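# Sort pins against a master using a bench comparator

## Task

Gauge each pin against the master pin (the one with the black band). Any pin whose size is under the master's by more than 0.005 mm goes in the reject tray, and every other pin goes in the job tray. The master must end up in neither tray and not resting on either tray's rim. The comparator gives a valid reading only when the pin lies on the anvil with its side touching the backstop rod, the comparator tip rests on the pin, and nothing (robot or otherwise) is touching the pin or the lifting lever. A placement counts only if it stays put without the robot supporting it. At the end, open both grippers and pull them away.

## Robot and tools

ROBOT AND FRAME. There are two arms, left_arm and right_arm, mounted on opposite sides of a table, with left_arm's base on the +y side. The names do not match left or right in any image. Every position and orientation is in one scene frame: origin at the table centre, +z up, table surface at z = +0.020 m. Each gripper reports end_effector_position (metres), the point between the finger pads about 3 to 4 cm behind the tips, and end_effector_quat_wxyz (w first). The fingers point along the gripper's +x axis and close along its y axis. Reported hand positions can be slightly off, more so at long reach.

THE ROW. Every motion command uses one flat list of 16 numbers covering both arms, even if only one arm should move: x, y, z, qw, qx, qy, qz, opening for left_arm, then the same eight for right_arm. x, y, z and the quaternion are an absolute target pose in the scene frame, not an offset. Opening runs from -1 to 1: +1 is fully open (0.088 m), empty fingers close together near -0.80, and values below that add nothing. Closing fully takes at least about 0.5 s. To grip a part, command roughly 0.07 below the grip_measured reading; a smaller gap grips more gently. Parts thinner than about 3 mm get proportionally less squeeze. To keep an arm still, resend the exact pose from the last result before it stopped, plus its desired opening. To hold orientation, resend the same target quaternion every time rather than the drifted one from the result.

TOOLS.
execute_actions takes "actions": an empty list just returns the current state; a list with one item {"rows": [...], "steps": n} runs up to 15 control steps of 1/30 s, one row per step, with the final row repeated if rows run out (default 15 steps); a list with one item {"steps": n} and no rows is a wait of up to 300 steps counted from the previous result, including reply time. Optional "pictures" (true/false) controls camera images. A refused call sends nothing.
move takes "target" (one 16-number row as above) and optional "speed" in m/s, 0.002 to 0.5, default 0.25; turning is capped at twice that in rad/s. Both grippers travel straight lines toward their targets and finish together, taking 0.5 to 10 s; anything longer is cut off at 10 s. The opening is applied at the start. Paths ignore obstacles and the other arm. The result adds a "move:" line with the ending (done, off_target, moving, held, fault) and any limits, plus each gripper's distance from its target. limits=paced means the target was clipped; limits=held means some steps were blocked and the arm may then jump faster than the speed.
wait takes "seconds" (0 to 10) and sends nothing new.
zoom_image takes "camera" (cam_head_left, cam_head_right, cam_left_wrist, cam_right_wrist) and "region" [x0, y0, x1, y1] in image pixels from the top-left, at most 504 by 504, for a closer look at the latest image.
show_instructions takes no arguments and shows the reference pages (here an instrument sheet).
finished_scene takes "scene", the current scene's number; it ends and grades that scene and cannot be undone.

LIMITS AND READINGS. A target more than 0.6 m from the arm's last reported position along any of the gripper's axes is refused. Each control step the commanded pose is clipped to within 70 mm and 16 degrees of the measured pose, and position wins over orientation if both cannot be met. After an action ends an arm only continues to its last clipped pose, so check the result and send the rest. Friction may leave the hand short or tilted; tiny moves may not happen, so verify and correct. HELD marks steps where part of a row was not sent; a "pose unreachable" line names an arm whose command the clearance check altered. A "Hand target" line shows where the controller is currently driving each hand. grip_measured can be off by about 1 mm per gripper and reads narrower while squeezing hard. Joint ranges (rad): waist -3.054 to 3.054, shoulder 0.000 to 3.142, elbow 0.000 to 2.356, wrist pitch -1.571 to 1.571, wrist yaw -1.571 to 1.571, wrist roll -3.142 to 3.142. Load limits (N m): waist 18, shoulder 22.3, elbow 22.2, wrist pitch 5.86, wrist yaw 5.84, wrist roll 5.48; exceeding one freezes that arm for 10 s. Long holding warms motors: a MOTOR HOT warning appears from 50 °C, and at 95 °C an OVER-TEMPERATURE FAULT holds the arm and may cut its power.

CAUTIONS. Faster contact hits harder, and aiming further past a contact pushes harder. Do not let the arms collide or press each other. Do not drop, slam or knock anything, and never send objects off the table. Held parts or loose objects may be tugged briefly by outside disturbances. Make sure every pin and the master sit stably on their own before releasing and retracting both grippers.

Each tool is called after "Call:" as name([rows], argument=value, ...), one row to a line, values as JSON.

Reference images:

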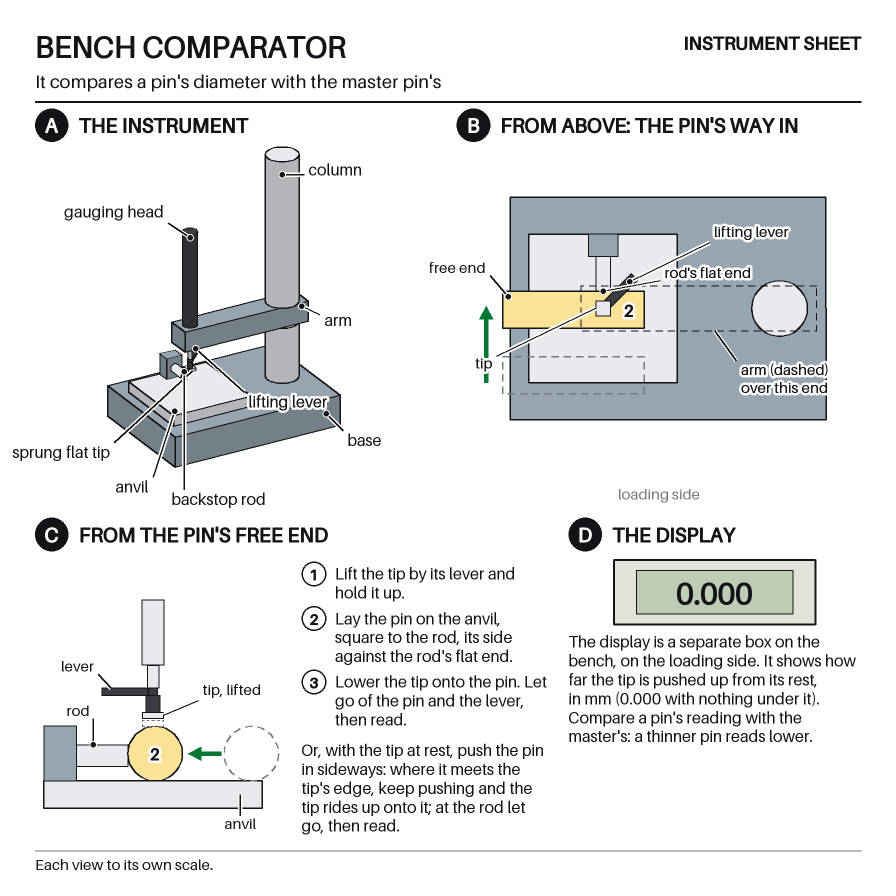

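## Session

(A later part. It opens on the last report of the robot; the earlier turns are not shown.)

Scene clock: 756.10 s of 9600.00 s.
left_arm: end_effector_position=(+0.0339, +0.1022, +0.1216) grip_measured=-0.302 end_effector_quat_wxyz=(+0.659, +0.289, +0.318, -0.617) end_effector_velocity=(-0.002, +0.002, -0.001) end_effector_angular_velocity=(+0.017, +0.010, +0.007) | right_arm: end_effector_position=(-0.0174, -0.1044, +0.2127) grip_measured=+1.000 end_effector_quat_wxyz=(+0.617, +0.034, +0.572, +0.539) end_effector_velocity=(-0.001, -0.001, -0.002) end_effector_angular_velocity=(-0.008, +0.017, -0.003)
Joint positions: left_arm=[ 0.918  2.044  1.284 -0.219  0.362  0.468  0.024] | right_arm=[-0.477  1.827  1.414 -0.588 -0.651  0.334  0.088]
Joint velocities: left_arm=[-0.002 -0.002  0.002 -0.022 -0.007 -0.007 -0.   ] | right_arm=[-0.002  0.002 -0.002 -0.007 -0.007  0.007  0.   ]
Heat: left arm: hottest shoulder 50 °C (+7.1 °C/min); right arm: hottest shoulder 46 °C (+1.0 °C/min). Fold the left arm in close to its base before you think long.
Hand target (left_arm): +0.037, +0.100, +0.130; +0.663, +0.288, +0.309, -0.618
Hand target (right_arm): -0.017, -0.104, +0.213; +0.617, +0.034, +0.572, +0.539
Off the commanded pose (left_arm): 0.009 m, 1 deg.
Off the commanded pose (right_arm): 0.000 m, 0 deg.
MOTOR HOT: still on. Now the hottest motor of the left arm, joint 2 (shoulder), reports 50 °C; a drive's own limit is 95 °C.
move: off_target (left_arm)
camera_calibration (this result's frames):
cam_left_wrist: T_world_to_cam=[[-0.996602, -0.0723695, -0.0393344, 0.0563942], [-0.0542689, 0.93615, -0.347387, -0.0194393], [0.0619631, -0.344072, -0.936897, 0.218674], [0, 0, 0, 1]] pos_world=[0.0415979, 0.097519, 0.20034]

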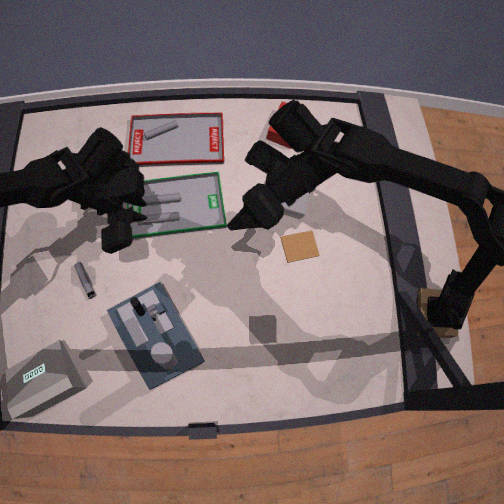

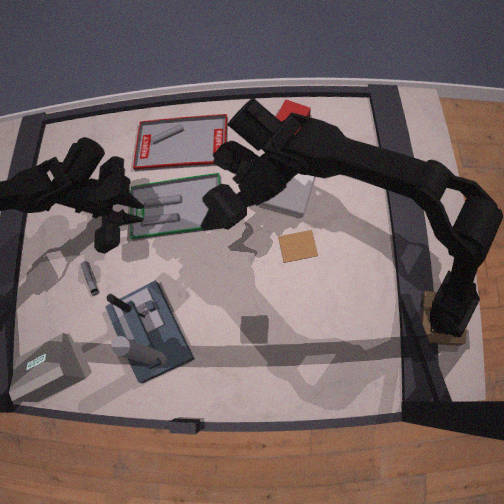

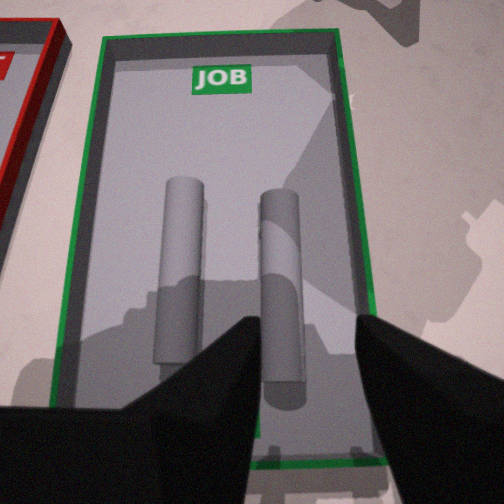

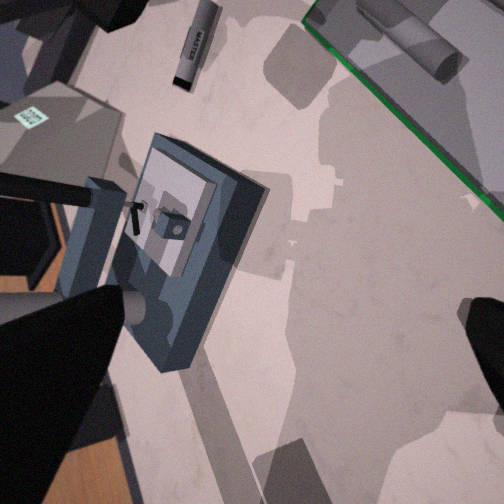

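Call:
move(target=[-0.03,0.31,0.2,0.8279,0.1719,0.3860,-0.3686,-0.3,-0.10,-0.28,0.24,0.617,0.034,0.572,0.539,1.0], speed=0.15)

Scene clock: 762.03 s of 9600.00 s.
left_arm: end_effector_position=(-0.0288, +0.3065, +0.2048) grip_measured=-0.302 end_effector_quat_wxyz=(+0.829, +0.171, +0.379, -0.373) end_effector_velocity=(-0.000, +0.003, +0.002) end_effector_angular_velocity=(-0.005, -0.005, +0.013) | right_arm: end_effector_position=(-0.0988, -0.2780, +0.2403) grip_measured=+1.000 end_effector_quat_wxyz=(+0.619, +0.034, +0.570, +0.540) end_effector_velocity=(-0.004, -0.003, -0.000) end_effector_angular_velocity=(-0.005, +0.012, +0.006)
Joint positions: left_arm=[ 0.999  1.033  0.627 -0.452  0.006  0.008  0.024] | right_arm=[-0.672  1.125  0.908 -0.921 -0.742  0.112  0.088]
Joint velocities: left_arm=[ 0.002 -0.017 -0.002 -0.007 -0.007 -0.007 -0.   ] | right_arm=[-0.002 -0.007 -0.002 -0.022 -0.007 -0.007  0.   ]
Heat: left arm: hottest shoulder 50 °C (+6.1 °C/min); right arm: hottest shoulder 46 °C (+1.0 °C/min). Fold the left arm in close to its base before you think long.
Hand target (left_arm): -0.031, +0.311, +0.200; +0.828, +0.172, +0.386, -0.368
Hand target (right_arm): -0.100, -0.280, +0.238; +0.618, +0.034, +0.572, +0.539
Off the commanded pose (left_arm): 0.006 m, 1 deg.
Off the commanded pose (right_arm): 0.002 m, 0 deg.
MOTOR HOT: still on. Now the hottest motor of the left arm, joint 2 (shoulder), reports 50 °C; a drive's own limit is 95 °C.
After step 90, 0.23 s passed at rest.
move: done
camera_calibration (this result's frames):
cam_left_wrist: T_world_to_cam=[[-0.74522, -0.664906, -0.0504697, 0.203172], [-0.602802, 0.704104, -0.375323, -0.124168], [0.28509, -0.249275, -0.925519, 0.345759], [0, 0, 0, 1]] pos_world=[-0.0220131, 0.308706, 0.283657]
cam_right_wrist: T_world_to_cam=[[0.629562, -0.379201, -0.678128, 0.132418], [-0.588683, -0.802424, -0.0978175, -0.233048], [-0.507054, 0.460785, -0.728405, 0.332315], [0, 0, 0, 1]] pos_world=[-0.0520552, -0.289916, 0.30906]

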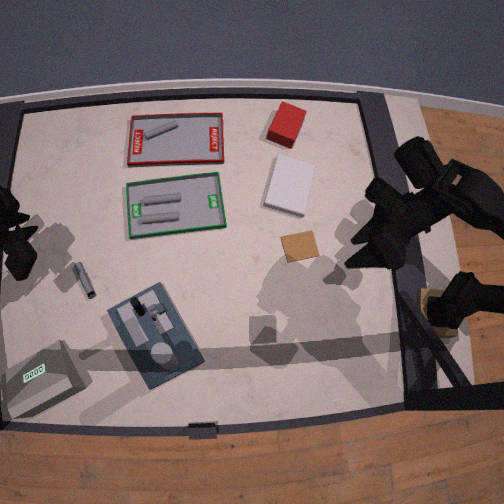

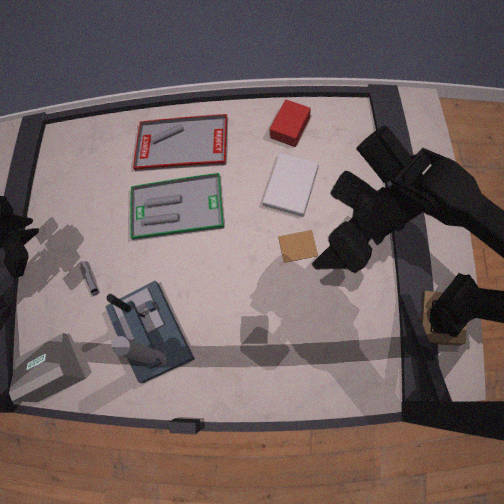

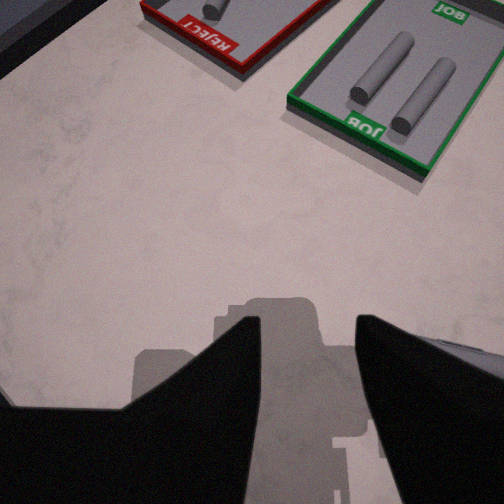

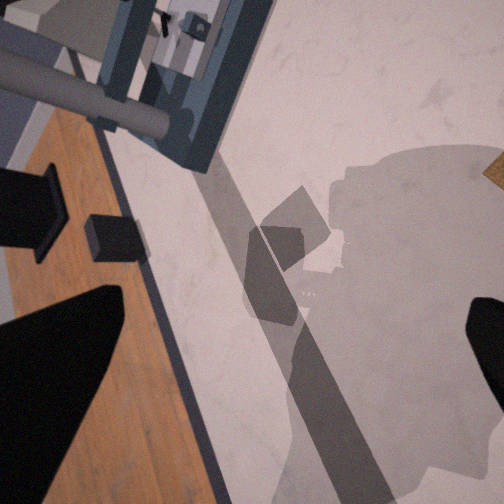

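Call:
zoom_image(camera="cam_head_left", region=[60, 100, 260, 300])

Region (60, 100, 260, 300) of cam_head_left's 504x504 image, scaled by 2.520, with more detail than that image has.

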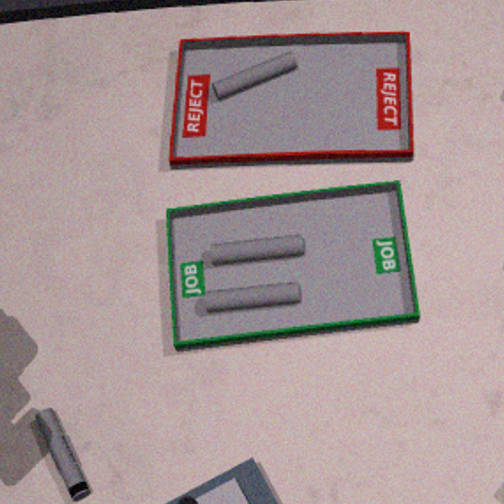

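Call:
finished_scene(scene=1)

The scene is finished: the task was done.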